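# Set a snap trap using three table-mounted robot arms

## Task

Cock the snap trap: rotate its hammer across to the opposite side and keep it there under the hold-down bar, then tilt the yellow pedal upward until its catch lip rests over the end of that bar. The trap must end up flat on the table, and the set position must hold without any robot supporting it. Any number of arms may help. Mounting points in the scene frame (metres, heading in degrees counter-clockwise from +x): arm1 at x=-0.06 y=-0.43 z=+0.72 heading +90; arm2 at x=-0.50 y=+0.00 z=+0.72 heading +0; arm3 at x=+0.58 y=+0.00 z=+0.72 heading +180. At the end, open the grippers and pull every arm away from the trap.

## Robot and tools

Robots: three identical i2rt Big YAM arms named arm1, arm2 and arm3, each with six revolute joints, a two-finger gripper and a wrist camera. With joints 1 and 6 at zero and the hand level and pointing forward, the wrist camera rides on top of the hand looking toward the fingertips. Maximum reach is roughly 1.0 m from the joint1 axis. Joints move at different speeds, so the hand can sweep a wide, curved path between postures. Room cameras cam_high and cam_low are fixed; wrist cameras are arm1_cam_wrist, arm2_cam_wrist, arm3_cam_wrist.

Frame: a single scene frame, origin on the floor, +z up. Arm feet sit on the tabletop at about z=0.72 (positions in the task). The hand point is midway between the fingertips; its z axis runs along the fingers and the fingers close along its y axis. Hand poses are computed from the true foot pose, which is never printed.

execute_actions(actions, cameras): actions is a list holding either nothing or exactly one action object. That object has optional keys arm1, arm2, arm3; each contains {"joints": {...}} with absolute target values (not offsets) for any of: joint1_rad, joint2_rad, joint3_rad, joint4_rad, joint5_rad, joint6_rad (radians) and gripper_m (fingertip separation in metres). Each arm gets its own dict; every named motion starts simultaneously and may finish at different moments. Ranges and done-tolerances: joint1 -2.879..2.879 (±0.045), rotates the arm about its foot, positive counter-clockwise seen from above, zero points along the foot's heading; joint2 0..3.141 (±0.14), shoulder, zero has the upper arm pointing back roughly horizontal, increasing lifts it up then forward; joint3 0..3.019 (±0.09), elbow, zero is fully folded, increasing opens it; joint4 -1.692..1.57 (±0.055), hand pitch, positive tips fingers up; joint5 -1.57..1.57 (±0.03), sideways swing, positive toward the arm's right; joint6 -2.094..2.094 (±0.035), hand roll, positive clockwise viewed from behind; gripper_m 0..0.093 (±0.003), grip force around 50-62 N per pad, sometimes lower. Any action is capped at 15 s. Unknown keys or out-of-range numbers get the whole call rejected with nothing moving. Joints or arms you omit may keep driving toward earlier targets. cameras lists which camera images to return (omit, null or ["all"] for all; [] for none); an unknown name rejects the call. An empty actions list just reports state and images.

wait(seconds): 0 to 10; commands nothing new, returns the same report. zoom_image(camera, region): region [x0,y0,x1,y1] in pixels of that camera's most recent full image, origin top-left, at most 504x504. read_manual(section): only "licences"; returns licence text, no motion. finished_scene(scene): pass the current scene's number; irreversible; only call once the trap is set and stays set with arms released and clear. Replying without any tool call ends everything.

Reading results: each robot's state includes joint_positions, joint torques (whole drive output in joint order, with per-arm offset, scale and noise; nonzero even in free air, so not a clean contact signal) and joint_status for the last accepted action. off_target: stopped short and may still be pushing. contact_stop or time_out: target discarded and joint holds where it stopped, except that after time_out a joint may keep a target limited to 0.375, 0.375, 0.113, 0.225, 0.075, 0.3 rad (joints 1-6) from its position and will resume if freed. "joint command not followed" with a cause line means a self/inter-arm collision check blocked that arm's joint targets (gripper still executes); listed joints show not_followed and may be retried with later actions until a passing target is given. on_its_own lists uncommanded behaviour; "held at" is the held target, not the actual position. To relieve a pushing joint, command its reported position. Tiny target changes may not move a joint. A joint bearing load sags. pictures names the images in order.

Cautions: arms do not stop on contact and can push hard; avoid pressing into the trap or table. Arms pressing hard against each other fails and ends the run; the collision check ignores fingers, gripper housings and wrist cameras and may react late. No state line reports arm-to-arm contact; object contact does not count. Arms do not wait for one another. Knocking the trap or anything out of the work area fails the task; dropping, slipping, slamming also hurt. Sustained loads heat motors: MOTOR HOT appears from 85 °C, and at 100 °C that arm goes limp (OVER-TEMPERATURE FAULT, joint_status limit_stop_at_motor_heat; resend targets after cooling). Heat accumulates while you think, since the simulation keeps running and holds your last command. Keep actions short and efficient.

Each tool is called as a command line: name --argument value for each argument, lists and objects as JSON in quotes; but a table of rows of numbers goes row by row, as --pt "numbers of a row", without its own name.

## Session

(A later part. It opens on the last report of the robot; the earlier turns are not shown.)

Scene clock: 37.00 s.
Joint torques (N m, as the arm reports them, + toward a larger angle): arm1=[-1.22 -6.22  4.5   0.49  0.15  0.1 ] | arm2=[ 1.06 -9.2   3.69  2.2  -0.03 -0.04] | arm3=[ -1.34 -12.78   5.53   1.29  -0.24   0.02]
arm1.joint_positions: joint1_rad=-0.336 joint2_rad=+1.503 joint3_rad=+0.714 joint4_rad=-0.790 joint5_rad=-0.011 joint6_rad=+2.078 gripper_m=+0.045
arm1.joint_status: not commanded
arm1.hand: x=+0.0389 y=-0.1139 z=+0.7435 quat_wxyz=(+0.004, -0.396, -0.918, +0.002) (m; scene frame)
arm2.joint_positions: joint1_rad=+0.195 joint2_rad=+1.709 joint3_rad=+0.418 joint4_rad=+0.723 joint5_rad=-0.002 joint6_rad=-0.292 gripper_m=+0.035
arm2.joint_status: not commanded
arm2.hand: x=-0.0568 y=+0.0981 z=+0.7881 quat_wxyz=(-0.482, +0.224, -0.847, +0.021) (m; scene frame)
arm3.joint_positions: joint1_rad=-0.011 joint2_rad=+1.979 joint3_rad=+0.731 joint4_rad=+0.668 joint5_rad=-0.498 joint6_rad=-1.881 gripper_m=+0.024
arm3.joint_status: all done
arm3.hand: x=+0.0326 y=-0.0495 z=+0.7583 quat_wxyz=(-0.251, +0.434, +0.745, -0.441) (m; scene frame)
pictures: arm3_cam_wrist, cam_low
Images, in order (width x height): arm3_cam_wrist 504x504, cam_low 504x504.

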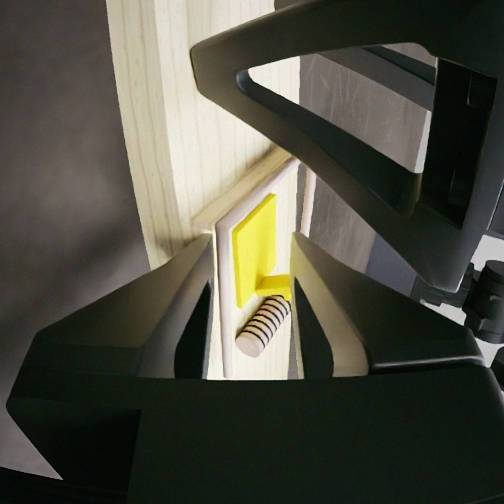

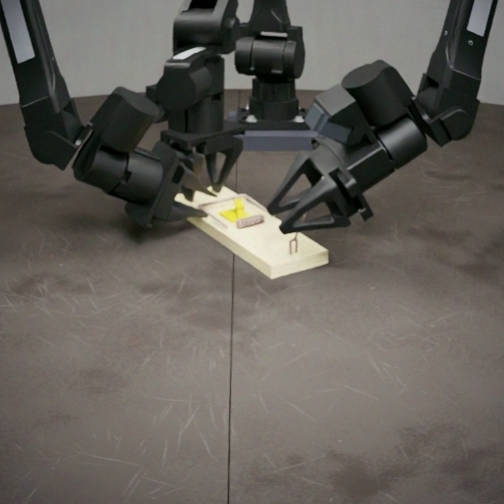

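Too near the corner; advance in -x (level) to go deeper and away from it.

execute_actions --actions '[{"arm3":{"joints":{"joint1_rad":-0.03,"joint2_rad":2.03,"joint3_rad":0.80}}}]' --cameras '["arm3_cam_wrist","cam_low"]'

zoom_image --camera "cam_low" --region '[130, 140, 300, 280]'

Scene clock: 37.60 s.
Joint torques (N m, as the arm reports them, + toward a larger angle): arm1=[-0.66 -6.18  4.48  0.6   0.2   0.04] | arm2=[ 0.94 -9.04  3.78  2.14 -0.02 -0.02] | arm3=[ -3.29 -11.79   7.82   1.3    0.29   0.02]
arm1.joint_positions: joint1_rad=-0.336 joint2_rad=+1.503 joint3_rad=+0.714 joint4_rad=-0.790 joint5_rad=-0.013 joint6_rad=+2.078 gripper_m=+0.045
arm1.joint_status: not commanded
arm1.hand: x=+0.0386 y=-0.1138 z=+0.7435 quat_wxyz=(+0.005, -0.396, -0.918, +0.003) (m; scene frame)
arm2.joint_positions: joint1_rad=+0.195 joint2_rad=+1.709 joint3_rad=+0.418 joint4_rad=+0.723 joint5_rad=-0.002 joint6_rad=-0.292 gripper_m=+0.035
arm2.joint_status: not commanded
arm2.hand: x=-0.0568 y=+0.0981 z=+0.7881 quat_wxyz=(-0.482, +0.224, -0.847, +0.021) (m; scene frame)
arm3.joint_positions: joint1_rad=-0.014 joint2_rad=+1.989 joint3_rad=+0.745 joint4_rad=+0.668 joint5_rad=-0.512 joint6_rad=-1.881 gripper_m=+0.024
arm3.joint_status: all done
arm3.hand: x=+0.0282 y=-0.0494 z=+0.7582 quat_wxyz=(-0.250, +0.431, +0.744, -0.445) (m; scene frame)
pictures: arm3_cam_wrist, cam_low
Images, in order (width x height): arm3_cam_wrist 504x504, cam_low 504x504.

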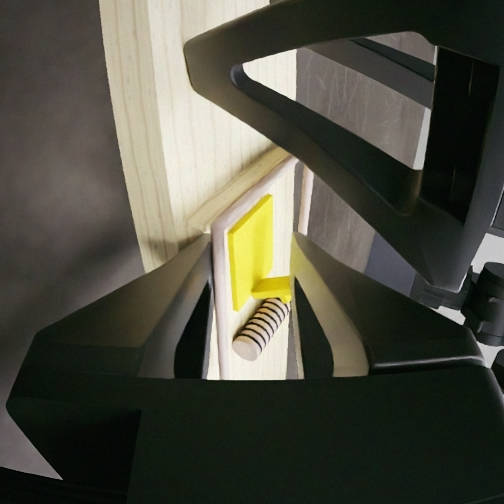

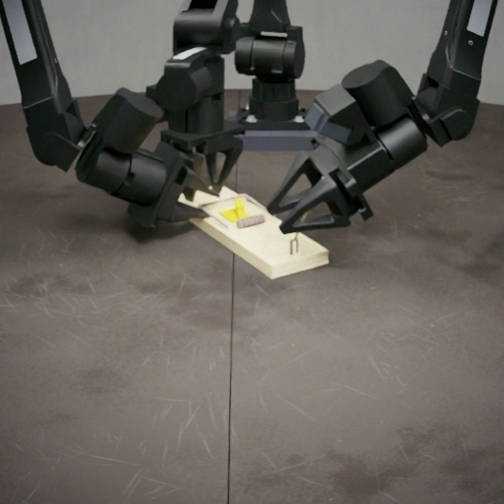

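Region (130, 140, 300, 280) of cam_low's 504x504 image, scaled by 2.965, with more detail than that image has; it fills the top 415 rows of this view, and the rest is white.

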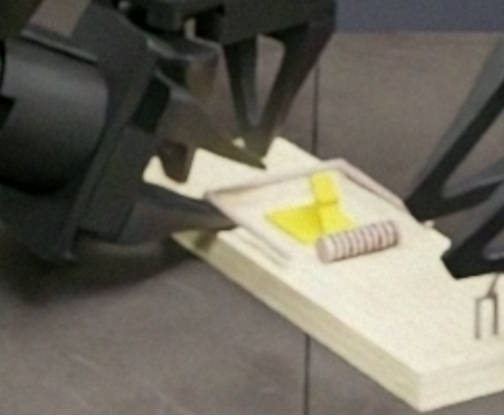

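execute_actions --actions '[{"arm3":{"joints":{"gripper_m":0.0,"joint2_rad":1.99,"joint3_rad":0.78}}}]' --cameras '["arm3_cam_wrist","cam_low"]'

zoom_image --camera "cam_low" --region '[130, 140, 300, 280]'

Scene clock: 38.30 s.
Joint torques (N m, as the arm reports them, + toward a larger angle): arm1=[-0.97 -5.8   4.58  0.51  0.3   0.04] | arm2=[ 0.78 -9.21  3.77  2.12  0.   -0.02] | arm3=[ -2.99 -15.13   6.22   1.98   0.01   0.02]
arm1.joint_positions: joint1_rad=-0.336 joint2_rad=+1.503 joint3_rad=+0.714 joint4_rad=-0.790 joint5_rad=-0.017 joint6_rad=+2.078 gripper_m=+0.045
arm1.joint_status: not commanded
arm1.hand: x=+0.0380 y=-0.1137 z=+0.7435 quat_wxyz=(+0.007, -0.396, -0.918, +0.003) (m; scene frame)
arm2.joint_positions: joint1_rad=+0.195 joint2_rad=+1.708 joint3_rad=+0.418 joint4_rad=+0.723 joint5_rad=-0.003 joint6_rad=-0.292 gripper_m=+0.035
arm2.joint_status: not commanded
arm2.hand: x=-0.0567 y=+0.0982 z=+0.7883 quat_wxyz=(-0.482, +0.224, -0.847, +0.021) (m; scene frame)
arm3.joint_positions: joint1_rad=-0.017 joint2_rad=+1.997 joint3_rad=+0.745 joint4_rad=+0.651 joint5_rad=-0.505 joint6_rad=-1.882 gripper_m=+0.002
arm3.joint_status: all done
arm3.hand: x=+0.0312 y=-0.0470 z=+0.7505 quat_wxyz=(-0.243, +0.439, +0.746, -0.438) (m; scene frame)
pictures: arm3_cam_wrist, cam_low
Images, in order (width x height): arm3_cam_wrist 504x504, cam_low 504x504.

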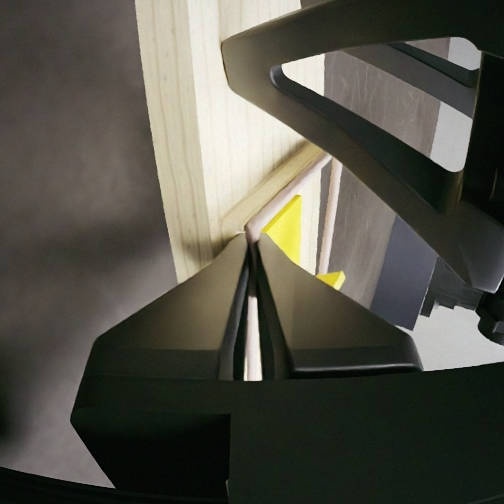

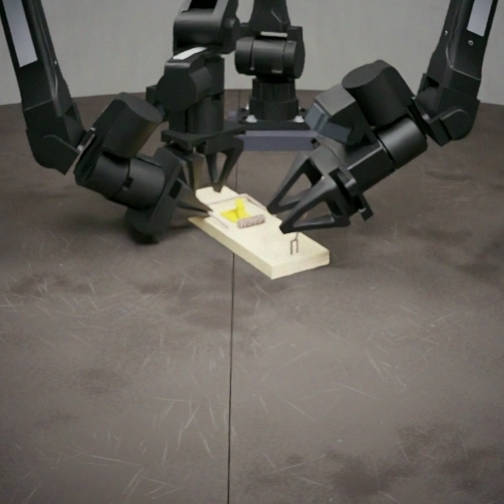

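Region (130, 140, 300, 280) of cam_low's 504x504 image, scaled by 2.965, with more detail than that image has; it fills the top 415 rows of this view, and the rest is white.

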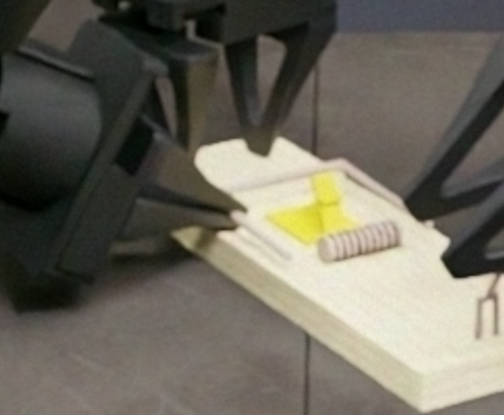

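execute_actions --actions '[{"arm3":{"joints":{"joint1_rad":-0.04,"joint2_rad":1.93,"joint4_rad":0.68,"joint6_rad":-1.5}}}]' --cameras '["cam_low"]'

zoom_image --camera "cam_low" --region '[130, 120, 330, 280]'

Scene clock: 40.73 s.
Joint torques (N m, as the arm reports them, + toward a larger angle): arm1=[-1.22 -5.29  4.4   0.76  0.42  0.09] | arm2=[ 0.8  -9.07  3.82  2.06  0.   -0.02] | arm3=[ -3.36 -17.21   6.62   3.04   0.46   0.86]
arm1.joint_positions: joint1_rad=-0.336 joint2_rad=+1.503 joint3_rad=+0.714 joint4_rad=-0.790 joint5_rad=-0.021 joint6_rad=+2.080 gripper_m=+0.045
arm1.joint_status: not commanded
arm1.hand: x=+0.0374 y=-0.1135 z=+0.7435 quat_wxyz=(+0.009, -0.397, -0.918, +0.003) (m; scene frame)
arm2.joint_positions: joint1_rad=+0.195 joint2_rad=+1.708 joint3_rad=+0.418 joint4_rad=+0.723 joint5_rad=-0.003 joint6_rad=-0.292 gripper_m=+0.035
arm2.joint_status: not commanded
arm2.hand: x=-0.0567 y=+0.0982 z=+0.7883 quat_wxyz=(-0.482, +0.224, -0.847, +0.021) (m; scene frame)
arm3.joint_positions: joint1_rad=-0.024 joint2_rad=+1.968 joint3_rad=+0.742 joint4_rad=+0.651 joint5_rad=-0.517 joint6_rad=-1.573 gripper_m=+0.002
arm3.joint_status: joint6_rad time_out (moved +0.308 of +0.382); the others done
arm3.on_its_own: joint6_rad reads -1.573 and still pushes toward -1.500 since a time_out
arm3.hand: x=+0.0280 y=-0.0449 z=+0.7651 quat_wxyz=(-0.179, +0.542, +0.667, -0.479) (m; scene frame)
pictures: cam_low
Images, in order (width x height): cam_low 504x504.

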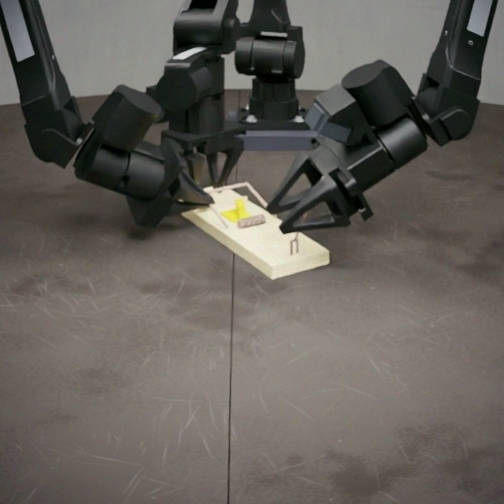

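Region (130, 120, 330, 280) of cam_low's 504x504 image, scaled by 2.520, with more detail than that image has; it fills the top 403 rows of this view, and the rest is white.

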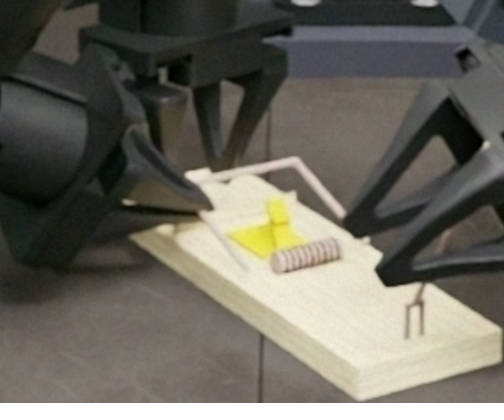

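execute_actions --actions '[{"arm3":{"joints":{"joint1_rad":-0.065,"joint2_rad":1.89,"joint6_rad":-1.2}}}]' --cameras '["cam_low","cam_high"]'

zoom_image --camera "cam_low" --region '[130, 120, 330, 280]'

Scene clock: 43.17 s.
Joint torques (N m, as the arm reports them, + toward a larger angle): arm1=[-0.06 -5.79  4.44  0.74  0.61  0.08] | arm2=[ 0.63 -8.94  3.79  2.15 -0.01 -0.04] | arm3=[ -4.22 -17.65   6.9    3.08   0.61   0.62]
arm1.joint_positions: joint1_rad=-0.336 joint2_rad=+1.503 joint3_rad=+0.714 joint4_rad=-0.790 joint5_rad=-0.027 joint6_rad=+2.083 gripper_m=+0.045
arm1.joint_status: not commanded
arm1.hand: x=+0.0364 y=-0.1131 z=+0.7435 quat_wxyz=(+0.012, -0.398, -0.917, +0.003) (m; scene frame)
arm2.joint_positions: joint1_rad=+0.195 joint2_rad=+1.707 joint3_rad=+0.418 joint4_rad=+0.723 joint5_rad=-0.003 joint6_rad=-0.292 gripper_m=+0.035
arm2.joint_status: not commanded
arm2.hand: x=-0.0566 y=+0.0982 z=+0.7888 quat_wxyz=(-0.483, +0.224, -0.846, +0.021) (m; scene frame)
arm3.joint_positions: joint1_rad=-0.040 joint2_rad=+1.935 joint3_rad=+0.742 joint4_rad=+0.651 joint5_rad=-0.520 joint6_rad=-1.252 gripper_m=+0.002
arm3.joint_status: joint6_rad time_out (moved +0.322 of +0.373); the others done
arm3.on_its_own: joint6_rad reads -1.252 and still pushes toward -1.200 since a time_out
arm3.hand: x=+0.0224 y=-0.0361 z=+0.7827 quat_wxyz=(-0.113, +0.637, +0.566, -0.511) (m; scene frame)
pictures: cam_high, cam_low
Images, in order (width x height): cam_high 504x504, cam_low 504x504.

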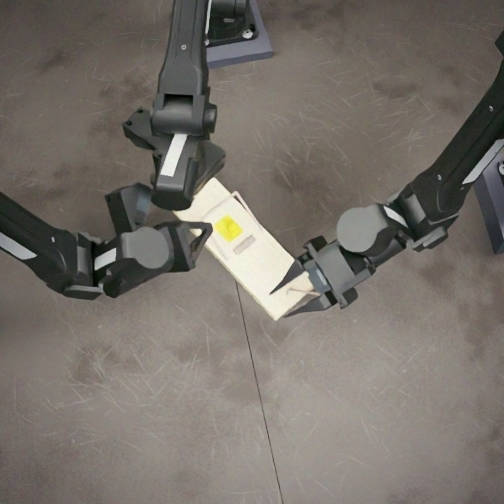

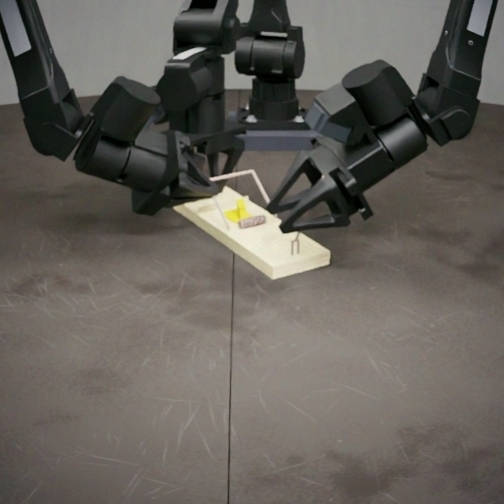

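Region (130, 120, 330, 280) of cam_low's 504x504 image, scaled by 2.520, with more detail than that image has; it fills the top 403 rows of this view, and the rest is white.

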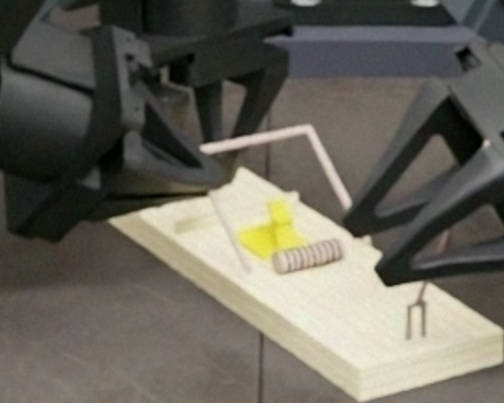

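execute_actions --actions '[{"arm3":{"joints":{"joint1_rad":-0.105,"joint2_rad":1.87,"joint3_rad":0.79,"joint6_rad":-0.75}}}]' --cameras '["cam_low"]'

zoom_image --camera "cam_low" --region '[130, 120, 330, 280]'

Scene clock: 45.77 s.
Joint torques (N m, as the arm reports them, + toward a larger angle): arm1=[-3.04 -5.31  4.47 -0.08  0.13  0.04] | arm2=[ 0.94 -9.05  3.74  2.08  0.   -0.03] | arm3=[ -6.28 -17.79   7.8    2.83   0.48   2.04]
arm1.joint_positions: joint1_rad=-0.319 joint2_rad=+1.503 joint3_rad=+0.718 joint4_rad=-0.772 joint5_rad=-0.012 joint6_rad=+2.083 gripper_m=+0.045
arm1.joint_status: not commanded
arm1.hand: x=+0.0351 y=-0.1058 z=+0.7446 quat_wxyz=(+0.006, -0.390, -0.921, -0.009) (m; scene frame)
arm2.joint_positions: joint1_rad=+0.195 joint2_rad=+1.707 joint3_rad=+0.418 joint4_rad=+0.723 joint5_rad=-0.003 joint6_rad=-0.292 gripper_m=+0.035
arm2.joint_status: not commanded
arm2.hand: x=-0.0565 y=+0.0983 z=+0.7889 quat_wxyz=(-0.483, +0.224, -0.846, +0.021) (m; scene frame)
arm3.joint_positions: joint1_rad=-0.057 joint2_rad=+1.918 joint3_rad=+0.742 joint4_rad=+0.658 joint5_rad=-0.516 joint6_rad=-0.941 gripper_m=+0.002
arm3.joint_status: joint1_rad time_out (moved -0.017 of -0.065); joint6_rad time_out (moved +0.311 of +0.502); the others done
arm3.on_its_own: joint1_rad reads -0.057 and still pushes toward -0.105 since a time_out; joint6_rad reads -0.941 and still pushes toward -0.750 since a time_out
arm3.hand: x=+0.0184 y=-0.0253 z=+0.7927 quat_wxyz=(-0.045, +0.715, +0.454, -0.530) (m; scene frame)
pictures: cam_low
Images, in order (width x height): cam_low 504x504.

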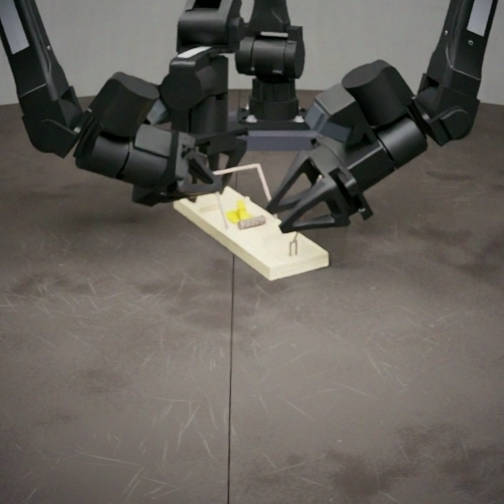

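Region (130, 120, 330, 280) of cam_low's 504x504 image, scaled by 2.520, with more detail than that image has; it fills the top 403 rows of this view, and the rest is white.

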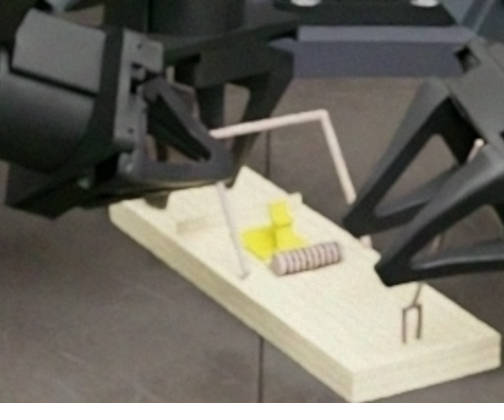

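execute_actions --actions '[{"arm3":{"joints":{"joint6_rad":-1.0,"joint1_rad":-0.08}}}]' --cameras '["cam_high","arm2_cam_wrist","arm3_cam_wrist"]'

Scene clock: 46.90 s.
Joint torques (N m, as the arm reports them, + toward a larger angle): arm1=[-2.35 -5.73  4.47 -0.14  0.41  0.03] | arm2=[ 0.88 -9.03  3.74  2.12 -0.01 -0.03] | arm3=[ -4.04 -17.78   7.83   2.82   0.38   0.22]
arm1.joint_positions: joint1_rad=-0.322 joint2_rad=+1.504 joint3_rad=+0.718 joint4_rad=-0.772 joint5_rad=-0.019 joint6_rad=+2.083 gripper_m=+0.045
arm1.joint_status: not commanded
arm1.hand: x=+0.0350 y=-0.1059 z=+0.7443 quat_wxyz=(+0.009, -0.392, -0.920, -0.008) (m; scene frame)
arm2.joint_positions: joint1_rad=+0.195 joint2_rad=+1.707 joint3_rad=+0.418 joint4_rad=+0.723 joint5_rad=-0.003 joint6_rad=-0.292 gripper_m=+0.035
arm2.joint_status: not commanded
arm2.hand: x=-0.0565 y=+0.0983 z=+0.7889 quat_wxyz=(-0.483, +0.224, -0.846, +0.021) (m; scene frame)
arm3.joint_positions: joint1_rad=-0.056 joint2_rad=+1.918 joint3_rad=+0.742 joint4_rad=+0.658 joint5_rad=-0.514 joint6_rad=-1.014 gripper_m=+0.002
arm3.joint_status: all done
arm3.hand: x=+0.0182 y=-0.0253 z=+0.7930 quat_wxyz=(-0.066, +0.698, +0.479, -0.527) (m; scene frame)
pictures: arm2_cam_wrist, arm3_cam_wrist, cam_high
Images, in order (width x height): arm2_cam_wrist 504x504, arm3_cam_wrist 504x504, cam_high 504x504.

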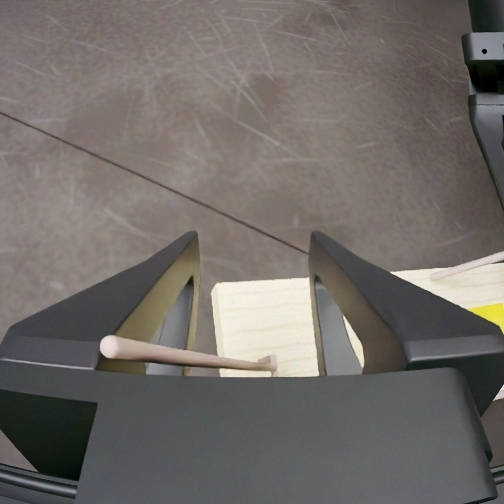

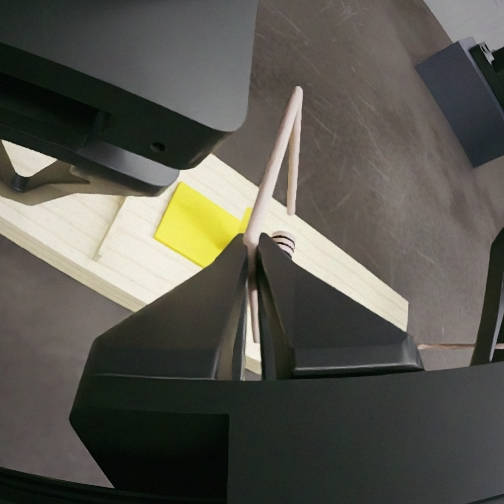

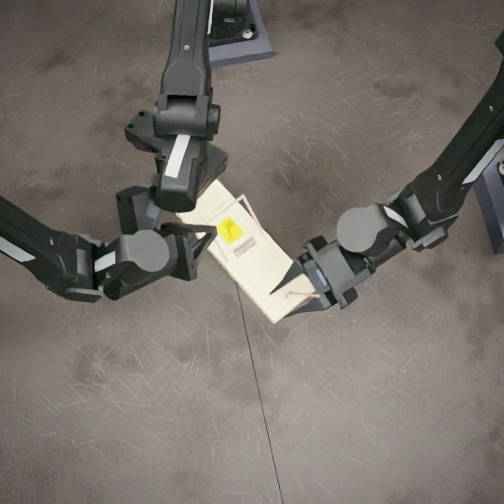

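execute_actions --actions '[{"arm1":{"joints":{"joint2_rad":1.44,"joint3_rad":0.57,"joint4_rad":-0.53}}}]' --cameras '["cam_low"]'

execute_actions --actions '[{"arm1":{"joints":{"joint2_rad":1.35,"joint3_rad":0.43,"joint4_rad":-0.31}}}]' --cameras '["cam_high","cam_low","arm3_cam_wrist"]'

Scene clock: 48.07 s.
Joint torques (N m, as the arm reports them, + toward a larger angle): arm1=[-2.89 -5.06  4.29  1.69  0.4   0.04] | arm2=[ 0.79 -8.86  3.73  2.14  0.   -0.02] | arm3=[ -3.67 -17.77   7.81   2.82   0.1    0.37]
arm1.joint_positions: joint1_rad=-0.323 joint2_rad=+1.398 joint3_rad=+0.600 joint4_rad=-0.558 joint5_rad=-0.019 joint6_rad=+2.084 gripper_m=+0.045
arm1.joint_status: all done
arm1.hand: x=+0.0364 y=-0.1015 z=+0.7486 quat_wxyz=(+0.020, -0.389, -0.915, -0.107) (m; scene frame)
arm2.joint_positions: joint1_rad=+0.195 joint2_rad=+1.707 joint3_rad=+0.418 joint4_rad=+0.723 joint5_rad=-0.003 joint6_rad=-0.292 gripper_m=+0.035
arm2.joint_status: not commanded
arm2.hand: x=-0.0565 y=+0.0983 z=+0.7889 quat_wxyz=(-0.483, +0.224, -0.846, +0.021) (m; scene frame)
arm3.joint_positions: joint1_rad=-0.061 joint2_rad=+1.918 joint3_rad=+0.742 joint4_rad=+0.658 joint5_rad=-0.506 joint6_rad=-1.029 gripper_m=+0.002
arm3.joint_status: not commanded
arm3.hand: x=+0.0177 y=-0.0218 z=+0.7926 quat_wxyz=(-0.073, +0.697, +0.482, -0.525) (m; scene frame)
pictures: cam_low
Images, in order (width x height): cam_low 504x504.

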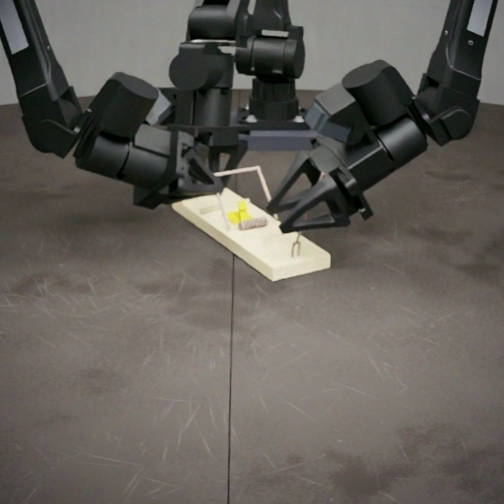

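Scene clock: 49.03 s.
Joint torques (N m, as the arm reports them, + toward a larger angle): arm1=[-1.67 -3.27  4.1   1.6   0.47 -0.05] | arm2=[ 0.62 -8.85  3.75  2.1  -0.01 -0.03] | arm3=[ -3.44 -17.74   7.82   2.83   0.03   0.38]
arm1.joint_positions: joint1_rad=-0.323 joint2_rad=+1.303 joint3_rad=+0.465 joint4_rad=-0.321 joint5_rad=-0.021 joint6_rad=+2.084 gripper_m=+0.045
arm1.joint_status: all done
arm1.hand: x=+0.0358 y=-0.1026 z=+0.7519 quat_wxyz=(+0.031, -0.382, -0.901, -0.204) (m; scene frame)
arm2.joint_positions: joint1_rad=+0.195 joint2_rad=+1.707 joint3_rad=+0.418 joint4_rad=+0.723 joint5_rad=-0.003 joint6_rad=-0.292 gripper_m=+0.035
arm2.joint_status: not commanded
arm2.hand: x=-0.0565 y=+0.0983 z=+0.7889 quat_wxyz=(-0.483, +0.224, -0.846, +0.021) (m; scene frame)
arm3.joint_positions: joint1_rad=-0.063 joint2_rad=+1.917 joint3_rad=+0.742 joint4_rad=+0.658 joint5_rad=-0.505 joint6_rad=-1.029 gripper_m=+0.002
arm3.joint_status: not commanded
arm3.hand: x=+0.0175 y=-0.0202 z=+0.7929 quat_wxyz=(-0.075, +0.698, +0.481, -0.525) (m; scene frame)
pictures: arm3_cam_wrist, cam_high, cam_low
Images, in order (width x height): arm3_cam_wrist 504x504, cam_high 504x504, cam_low 504x504.

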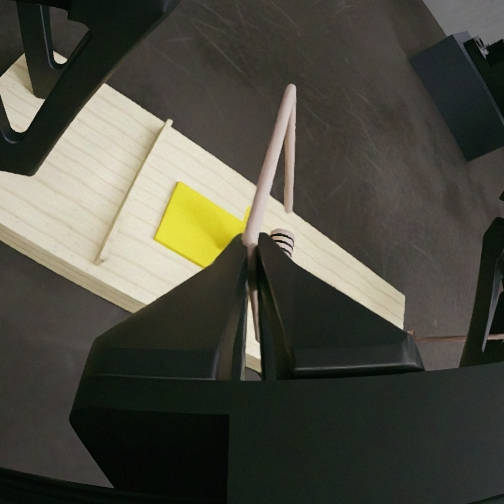

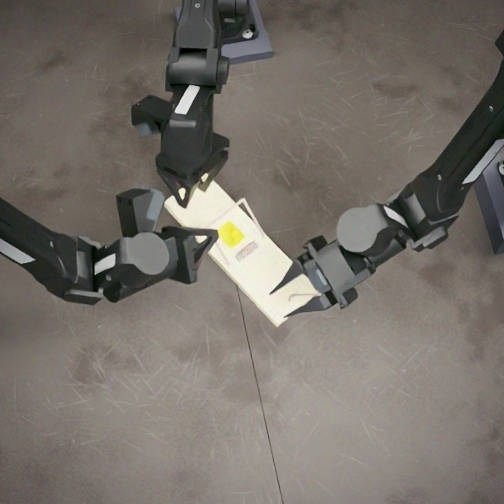

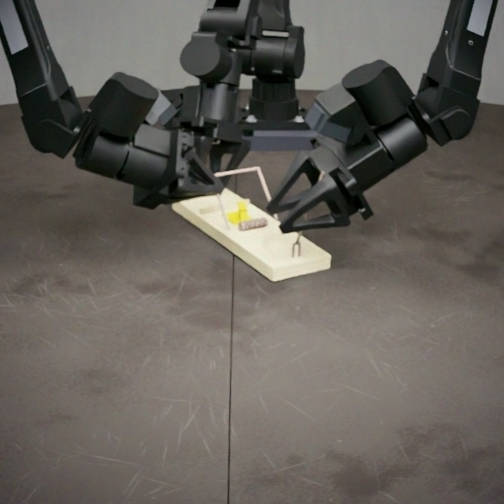

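execute_actions --actions '[{"arm2":{"joints":{"joint1_rad":0.27,"joint2_rad":1.66,"joint3_rad":0.355,"joint6_rad":-0.6}},"arm3":{"joints":{"joint1_rad":-0.14,"joint2_rad":1.89,"joint3_rad":0.81,"joint6_rad":-0.5}}}]' --cameras '["cam_low","cam_high"]'

zoom_image --camera "cam_low" --region '[150, 120, 350, 290]'

Scene clock: 51.67 s.
Joint torques (N m, as the arm reports them, + toward a larger angle): arm1=[-2.02 -4.84  4.14  0.51  0.45 -0.01] | arm2=[ 0.94 -7.95  3.67  2.05 -0.01 -0.01] | arm3=[ -5.14 -16.27   7.54   2.84   0.39   0.64]
arm1.joint_positions: joint1_rad=-0.323 joint2_rad=+1.308 joint3_rad=+0.465 joint4_rad=-0.294 joint5_rad=-0.021 joint6_rad=+2.084 gripper_m=+0.045
arm1.joint_status: not commanded
arm1.hand: x=+0.0374 y=-0.0973 z=+0.7530 quat_wxyz=(+0.032, -0.381, -0.899, -0.215) (m; scene frame)
arm2.joint_positions: joint1_rad=+0.266 joint2_rad=+1.669 joint3_rad=+0.356 joint4_rad=+0.723 joint5_rad=-0.003 joint6_rad=-0.592 gripper_m=+0.035
arm2.joint_status: all done
arm2.hand: x=-0.0892 y=+0.1218 z=+0.7855 quat_wxyz=(-0.467, +0.378, -0.796, +0.075) (m; scene frame)
arm3.joint_positions: joint1_rad=-0.105 joint2_rad=+1.912 joint3_rad=+0.770 joint4_rad=+0.660 joint5_rad=-0.513 joint6_rad=-0.558 gripper_m=+0.002
arm3.joint_status: joint6_rad time_out (moved +0.472 of +0.529); the others done
arm3.on_its_own: joint6_rad reads -0.558 and still pushes toward -0.500 since a time_out
arm3.hand: x=+0.0042 y=+0.0042 z=+0.8055 quat_wxyz=(+0.035, +0.787, +0.292, -0.542) (m; scene frame)
pictures: cam_high, cam_low
Images, in order (width x height): cam_high 504x504, cam_low 504x504.

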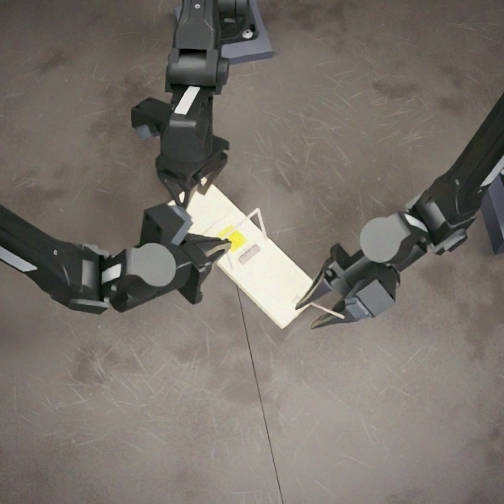

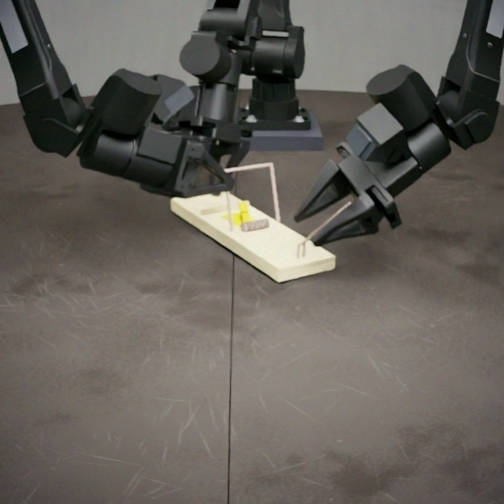

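Region (150, 120, 350, 290) of cam_low's 504x504 image, scaled by 2.520, with more detail than that image has; it fills the top 428 rows of this view, and the rest is white.

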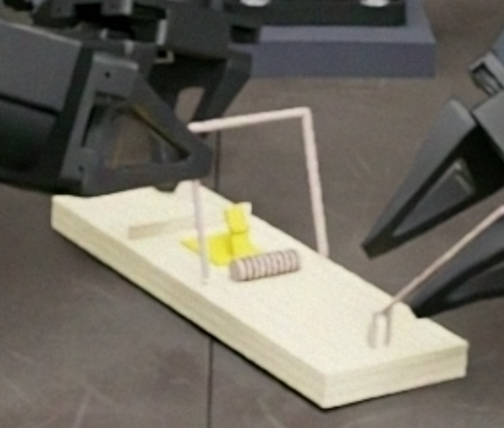

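execute_actions --actions '[{"arm1":{"joints":{"joint4_rad":-0.34,"joint2_rad":1.37}},"arm3":{"joints":{"joint1_rad":-0.195,"joint2_rad":1.965,"joint3_rad":0.855,"joint6_rad":0.05}}}]' --cameras '["cam_low","cam_high"]'

zoom_image --camera "cam_low" --region '[150, 120, 350, 290]'

Scene clock: 54.43 s.
Joint torques (N m, as the arm reports them, + toward a larger angle): arm1=[-2.37 -3.83  3.4  -0.87  0.52 -0.03] | arm2=[ 1.03 -8.41  3.68  2.09  0.    0.  ] | arm3=[ -5.83 -13.96   7.45   2.77   0.18   0.78]
arm1.joint_positions: joint1_rad=-0.323 joint2_rad=+1.319 joint3_rad=+0.471 joint4_rad=-0.294 joint5_rad=-0.022 joint6_rad=+2.084 gripper_m=+0.045
arm1.joint_status: all done
arm1.hand: x=+0.0376 y=-0.0961 z=+0.7511 quat_wxyz=(+0.032, -0.381, -0.899, -0.212) (m; scene frame)
arm2.joint_positions: joint1_rad=+0.266 joint2_rad=+1.669 joint3_rad=+0.356 joint4_rad=+0.723 joint5_rad=-0.003 joint6_rad=-0.592 gripper_m=+0.035
arm2.joint_status: not commanded
arm2.hand: x=-0.0892 y=+0.1218 z=+0.7855 quat_wxyz=(-0.467, +0.378, -0.796, +0.075) (m; scene frame)
arm3.joint_positions: joint1_rad=-0.152 joint2_rad=+1.945 joint3_rad=+0.818 joint4_rad=+0.662 joint5_rad=-0.507 joint6_rad=-0.026 gripper_m=+0.002
arm3.joint_status: joint6_rad time_out (moved +0.532 of +0.608); the others done
arm3.on_its_own: joint6_rad reads -0.026 and still pushes toward +0.050 since a time_out
arm3.hand: x=-0.0127 y=+0.0359 z=+0.8040 quat_wxyz=(+0.159, +0.834, +0.056, -0.525) (m; scene frame)
pictures: cam_high, cam_low
Images, in order (width x height): cam_high 504x504, cam_low 504x504.

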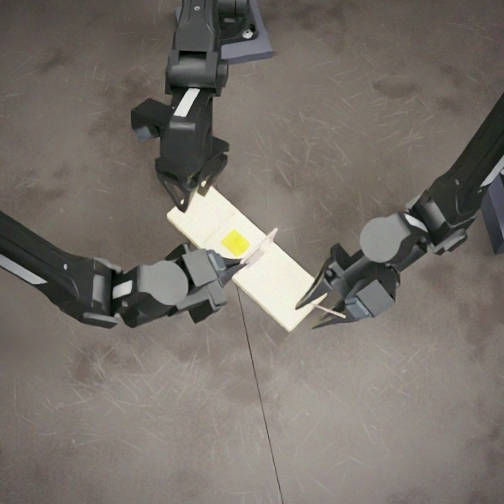

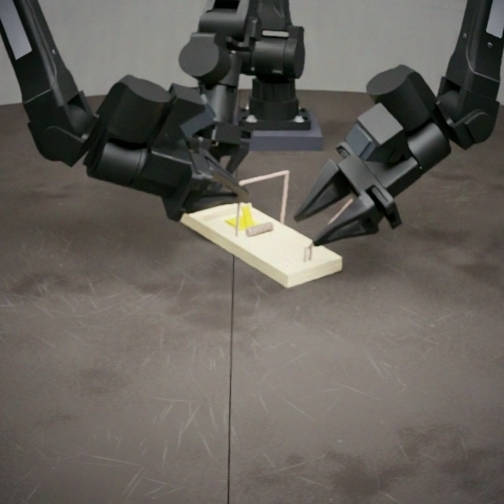

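Region (150, 120, 350, 290) of cam_low's 504x504 image, scaled by 2.520, with more detail than that image has; it fills the top 428 rows of this view, and the rest is white.

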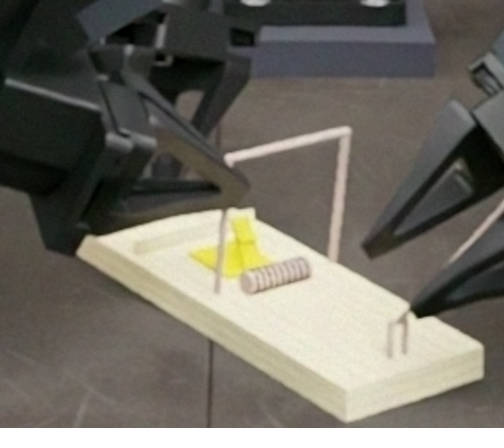

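execute_actions --actions '[{"arm2":{"joints":{"joint1_rad":0.33,"joint2_rad":1.64,"joint3_rad":0.33}},"arm3":{"joints":{"joint1_rad":-0.225,"joint2_rad":2.05,"joint3_rad":0.89,"joint4_rad":0.65,"joint6_rad":0.5}}}]' --cameras '["cam_low","cam_high"]'

zoom_image --camera "cam_low" --region '[160, 130, 360, 300]'

Scene clock: 57.13 s.
Joint torques (N m, as the arm reports them, + toward a larger angle): arm1=[-1.75 -3.76  3.3  -0.71  0.48  0.  ] | arm2=[ 1.01 -8.28  3.44  2.07 -0.02  0.  ] | arm3=[ -5.81 -12.15   6.38   1.54   0.6    0.8 ]
arm1.joint_positions: joint1_rad=-0.323 joint2_rad=+1.319 joint3_rad=+0.471 joint4_rad=-0.294 joint5_rad=-0.022 joint6_rad=+2.084 gripper_m=+0.045
arm1.joint_status: not commanded
arm1.hand: x=+0.0376 y=-0.0961 z=+0.7511 quat_wxyz=(+0.032, -0.381, -0.899, -0.212) (m; scene frame)
arm2.joint_positions: joint1_rad=+0.324 joint2_rad=+1.651 joint3_rad=+0.334 joint4_rad=+0.723 joint5_rad=-0.003 joint6_rad=-0.592 gripper_m=+0.035
arm2.joint_status: all done
arm2.hand: x=-0.1052 y=+0.1424 z=+0.7859 quat_wxyz=(-0.467, +0.402, -0.785, +0.061) (m; scene frame)
arm3.joint_positions: joint1_rad=-0.183 joint2_rad=+1.995 joint3_rad=+0.867 joint4_rad=+0.662 joint5_rad=-0.518 joint6_rad=+0.419 gripper_m=+0.002
arm3.joint_status: joint6_rad time_out (moved +0.445 of +0.526); the others done
arm3.on_its_own: joint6_rad reads +0.419 and still pushes toward +0.500 since a time_out
arm3.hand: x=-0.0261 y=+0.0557 z=+0.7931 quat_wxyz=(+0.268, +0.824, -0.140, -0.479) (m; scene frame)
pictures: cam_high, cam_low
Images, in order (width x height): cam_high 504x504, cam_low 504x504.

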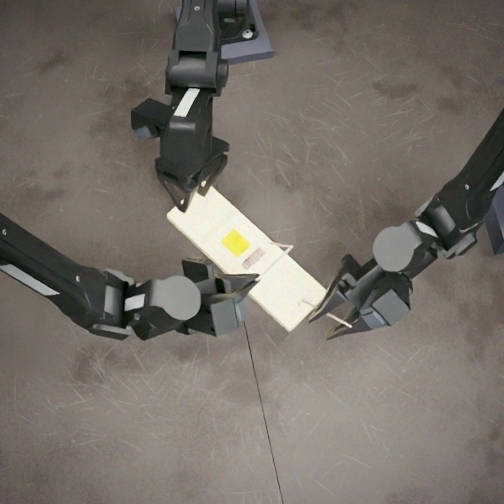

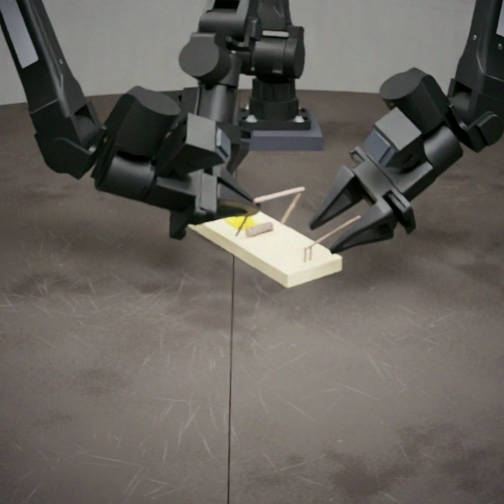

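Region (160, 130, 360, 300) of cam_low's 504x504 image, scaled by 2.520, with more detail than that image has; it fills the top 428 rows of this view, and the rest is white.

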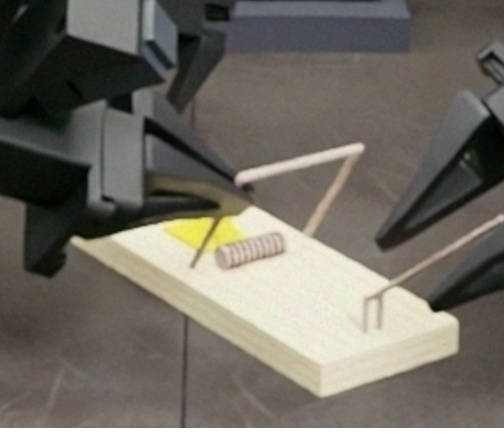

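execute_actions --actions '[{"arm3":{"joints":{"joint1_rad":-0.235,"joint2_rad":2.115,"joint3_rad":0.925,"joint6_rad":0.85}}}]' --cameras '["cam_low","cam_high"]'

zoom_image --camera "cam_low" --region '[160, 130, 360, 300]'

Scene clock: 59.67 s.
Joint torques (N m, as the arm reports them, + toward a larger angle): arm1=[-2.89 -3.73  3.67 -0.97  0.5   0.03] | arm2=[ 1.11 -8.46  3.42  2.01 -0.01 -0.01] | arm3=[ -5.13 -11.87   5.93   1.43   0.72   0.82]
arm1.joint_positions: joint1_rad=-0.323 joint2_rad=+1.319 joint3_rad=+0.471 joint4_rad=-0.294 joint5_rad=-0.022 joint6_rad=+2.084 gripper_m=+0.045
arm1.joint_status: not commanded
arm1.hand: x=+0.0376 y=-0.0961 z=+0.7511 quat_wxyz=(+0.032, -0.381, -0.899, -0.212) (m; scene frame)
arm2.joint_positions: joint1_rad=+0.324 joint2_rad=+1.651 joint3_rad=+0.334 joint4_rad=+0.723 joint5_rad=-0.003 joint6_rad=-0.592 gripper_m=+0.035
arm2.joint_status: not commanded
arm2.hand: x=-0.1052 y=+0.1424 z=+0.7859 quat_wxyz=(-0.467, +0.402, -0.785, +0.061) (m; scene frame)
arm3.joint_positions: joint1_rad=-0.200 joint2_rad=+2.049 joint3_rad=+0.907 joint4_rad=+0.665 joint5_rad=-0.521 joint6_rad=+0.765 gripper_m=+0.002
arm3.joint_status: joint6_rad time_out (moved +0.346 of +0.431); the others done
arm3.on_its_own: joint6_rad reads +0.765 and still pushes toward +0.850 since a time_out
arm3.hand: x=-0.0352 y=+0.0683 z=+0.7765 quat_wxyz=(+0.343, +0.787, -0.288, -0.424) (m; scene frame)
pictures: cam_high, cam_low
Images, in order (width x height): cam_high 504x504, cam_low 504x504.

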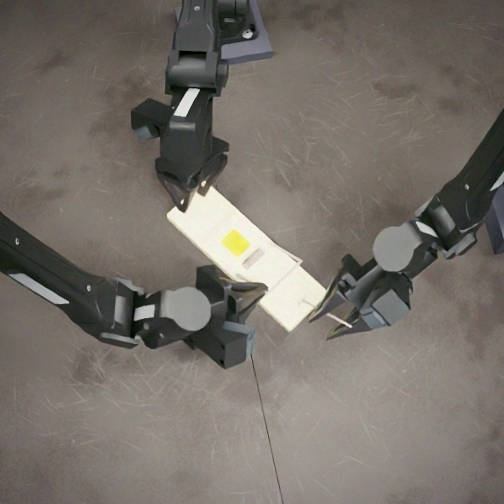

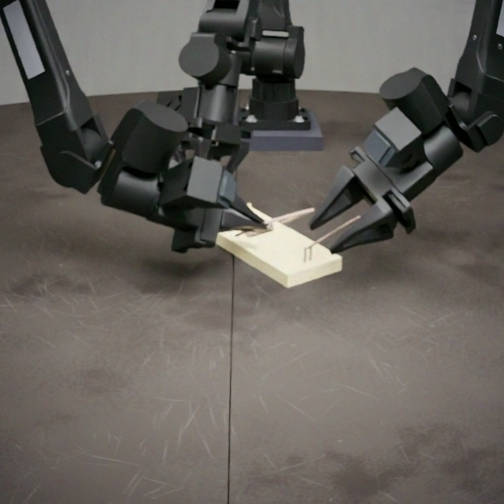

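Region (160, 130, 360, 300) of cam_low's 504x504 image, scaled by 2.520, with more detail than that image has; it fills the top 428 rows of this view, and the rest is white.

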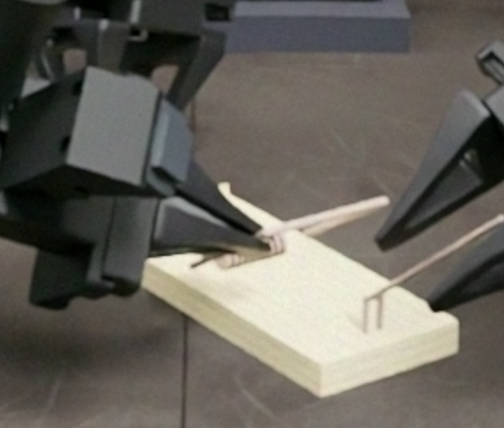

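execute_actions --actions '[{"arm3":{"joints":{"joint2_rad":2.18,"joint3_rad":0.948,"joint6_rad":1.15}}}]' --cameras '["cam_low","cam_high","arm2_cam_wrist"]'

zoom_image --camera "cam_low" --region '[160, 130, 360, 300]'

Scene clock: 62.10 s.
Joint torques (N m, as the arm reports them, + toward a larger angle): arm1=[-2.51 -3.04  3.61 -0.56  0.48  0.  ] | arm2=[ 0.99 -8.3   3.46  2.11 -0.03  0.  ] | arm3=[ -4.34 -11.4    5.38   1.01   0.8    0.77]
arm1.joint_positions: joint1_rad=-0.323 joint2_rad=+1.319 joint3_rad=+0.471 joint4_rad=-0.294 joint5_rad=-0.022 joint6_rad=+2.084 gripper_m=+0.045
arm1.joint_status: not commanded
arm1.hand: x=+0.0376 y=-0.0961 z=+0.7511 quat_wxyz=(+0.032, -0.381, -0.899, -0.212) (m; scene frame)
arm2.joint_positions: joint1_rad=+0.324 joint2_rad=+1.651 joint3_rad=+0.334 joint4_rad=+0.723 joint5_rad=-0.003 joint6_rad=-0.592 gripper_m=+0.035
arm2.joint_status: not commanded
arm2.hand: x=-0.1052 y=+0.1424 z=+0.7859 quat_wxyz=(-0.467, +0.402, -0.785, +0.061) (m; scene frame)
arm3.joint_positions: joint1_rad=-0.209 joint2_rad=+2.101 joint3_rad=+0.934 joint4_rad=+0.675 joint5_rad=-0.523 joint6_rad=+1.069 gripper_m=+0.002
arm3.joint_status: joint6_rad time_out (moved +0.304 of +0.385); the others done
arm3.on_its_own: joint6_rad reads +1.069 and still pushes toward +1.150 since a time_out
arm3.hand: x=-0.0397 y=+0.0744 z=+0.7571 quat_wxyz=(+0.401, +0.735, -0.410, -0.362) (m; scene frame)
pictures: arm2_cam_wrist, cam_high, cam_low
Images, in order (width x height): arm2_cam_wrist 504x504, cam_high 504x504, cam_low 504x504.

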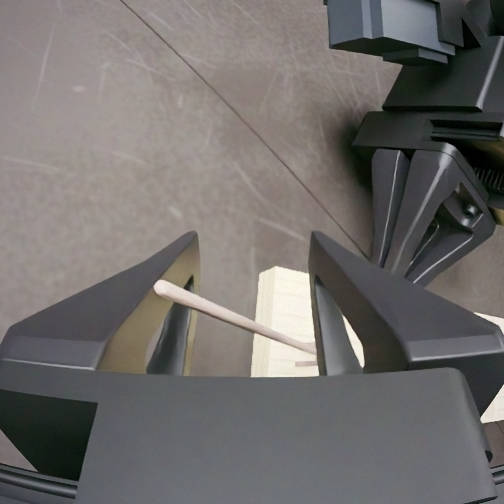

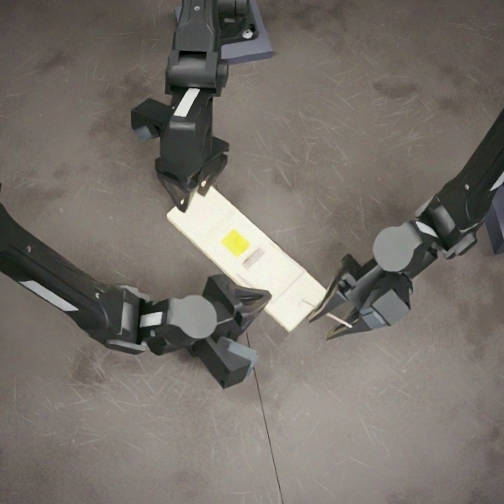

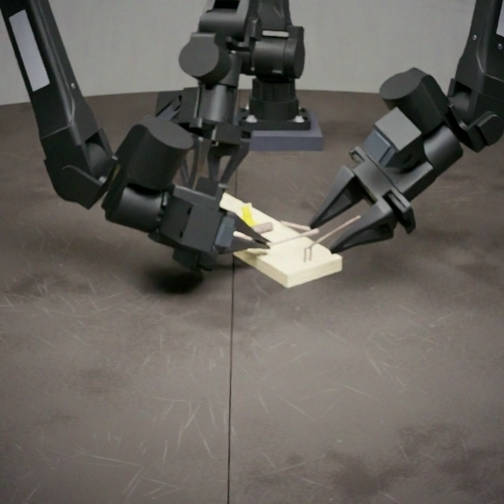

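Region (160, 130, 360, 300) of cam_low's 504x504 image, scaled by 2.520, with more detail than that image has; it fills the top 428 rows of this view, and the rest is white.

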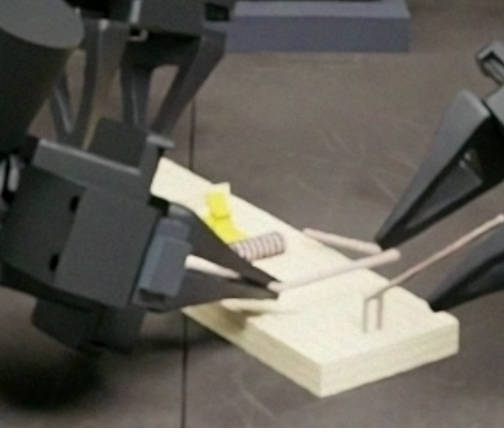

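execute_actions --actions '[{"arm3":{"joints":{"joint2_rad":2.21,"joint6_rad":1.25}},"arm2":{"joints":{"joint1_rad":0.165,"joint2_rad":1.61,"joint6_rad":0.1}}}]' --cameras '["cam_low","cam_high","arm2_cam_wrist"]'

Scene clock: 64.23 s.
Joint torques (N m, as the arm reports them, + toward a larger angle): arm1=[-2.06 -3.76  3.52 -0.59  0.5  -0.03] | arm2=[ 0.42 -7.76  3.72  2.09  0.02  0.12] | arm3=[ -4.25 -10.62   4.77   0.83   0.81   0.69]
arm1.joint_positions: joint1_rad=-0.323 joint2_rad=+1.319 joint3_rad=+0.471 joint4_rad=-0.294 joint5_rad=-0.022 joint6_rad=+2.084 gripper_m=+0.045
arm1.joint_status: not commanded
arm1.hand: x=+0.0376 y=-0.0961 z=+0.7511 quat_wxyz=(+0.032, -0.381, -0.899, -0.212) (m; scene frame)
arm2.joint_positions: joint1_rad=+0.168 joint2_rad=+1.618 joint3_rad=+0.334 joint4_rad=+0.723 joint5_rad=-0.003 joint6_rad=+0.092 gripper_m=+0.035
arm2.joint_status: all done
arm2.hand: x=-0.0837 y=+0.0803 z=+0.7998 quat_wxyz=(-0.482, +0.046, -0.873, -0.065) (m; scene frame)
arm3.joint_positions: joint1_rad=-0.210 joint2_rad=+2.119 joint3_rad=+0.942 joint4_rad=+0.679 joint5_rad=-0.523 joint6_rad=+1.176 gripper_m=+0.002
arm3.joint_status: joint6_rad time_out (moved +0.107 of +0.181); the others done
arm3.on_its_own: joint6_rad reads +1.176 and still pushes toward +1.250 since a time_out
arm3.hand: x=-0.0402 y=+0.0751 z=+0.7495 quat_wxyz=(+0.419, +0.713, -0.450, -0.337) (m; scene frame)
pictures: arm2_cam_wrist, cam_high, cam_low
Images, in order (width x height): arm2_cam_wrist 504x504, cam_high 504x504, cam_low 504x504.

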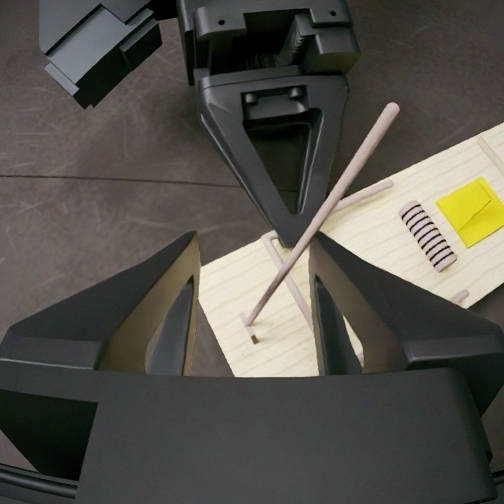

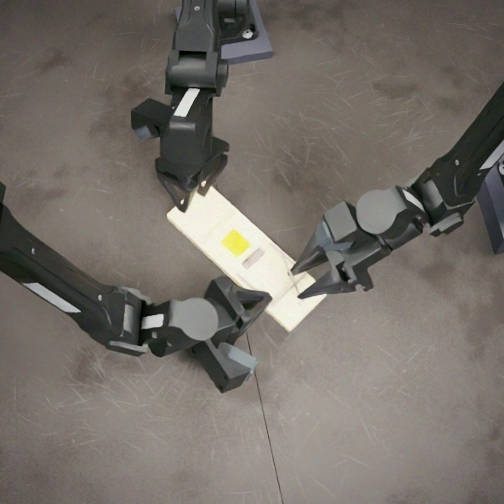

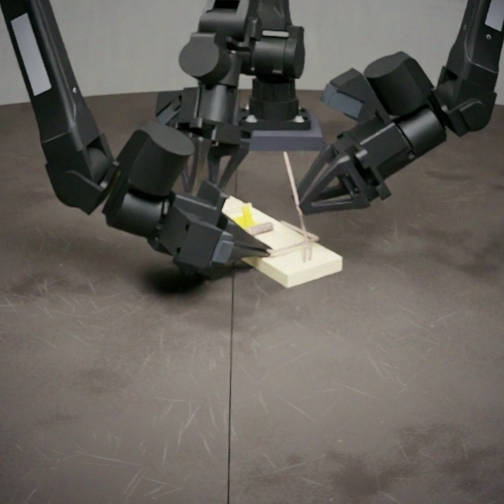

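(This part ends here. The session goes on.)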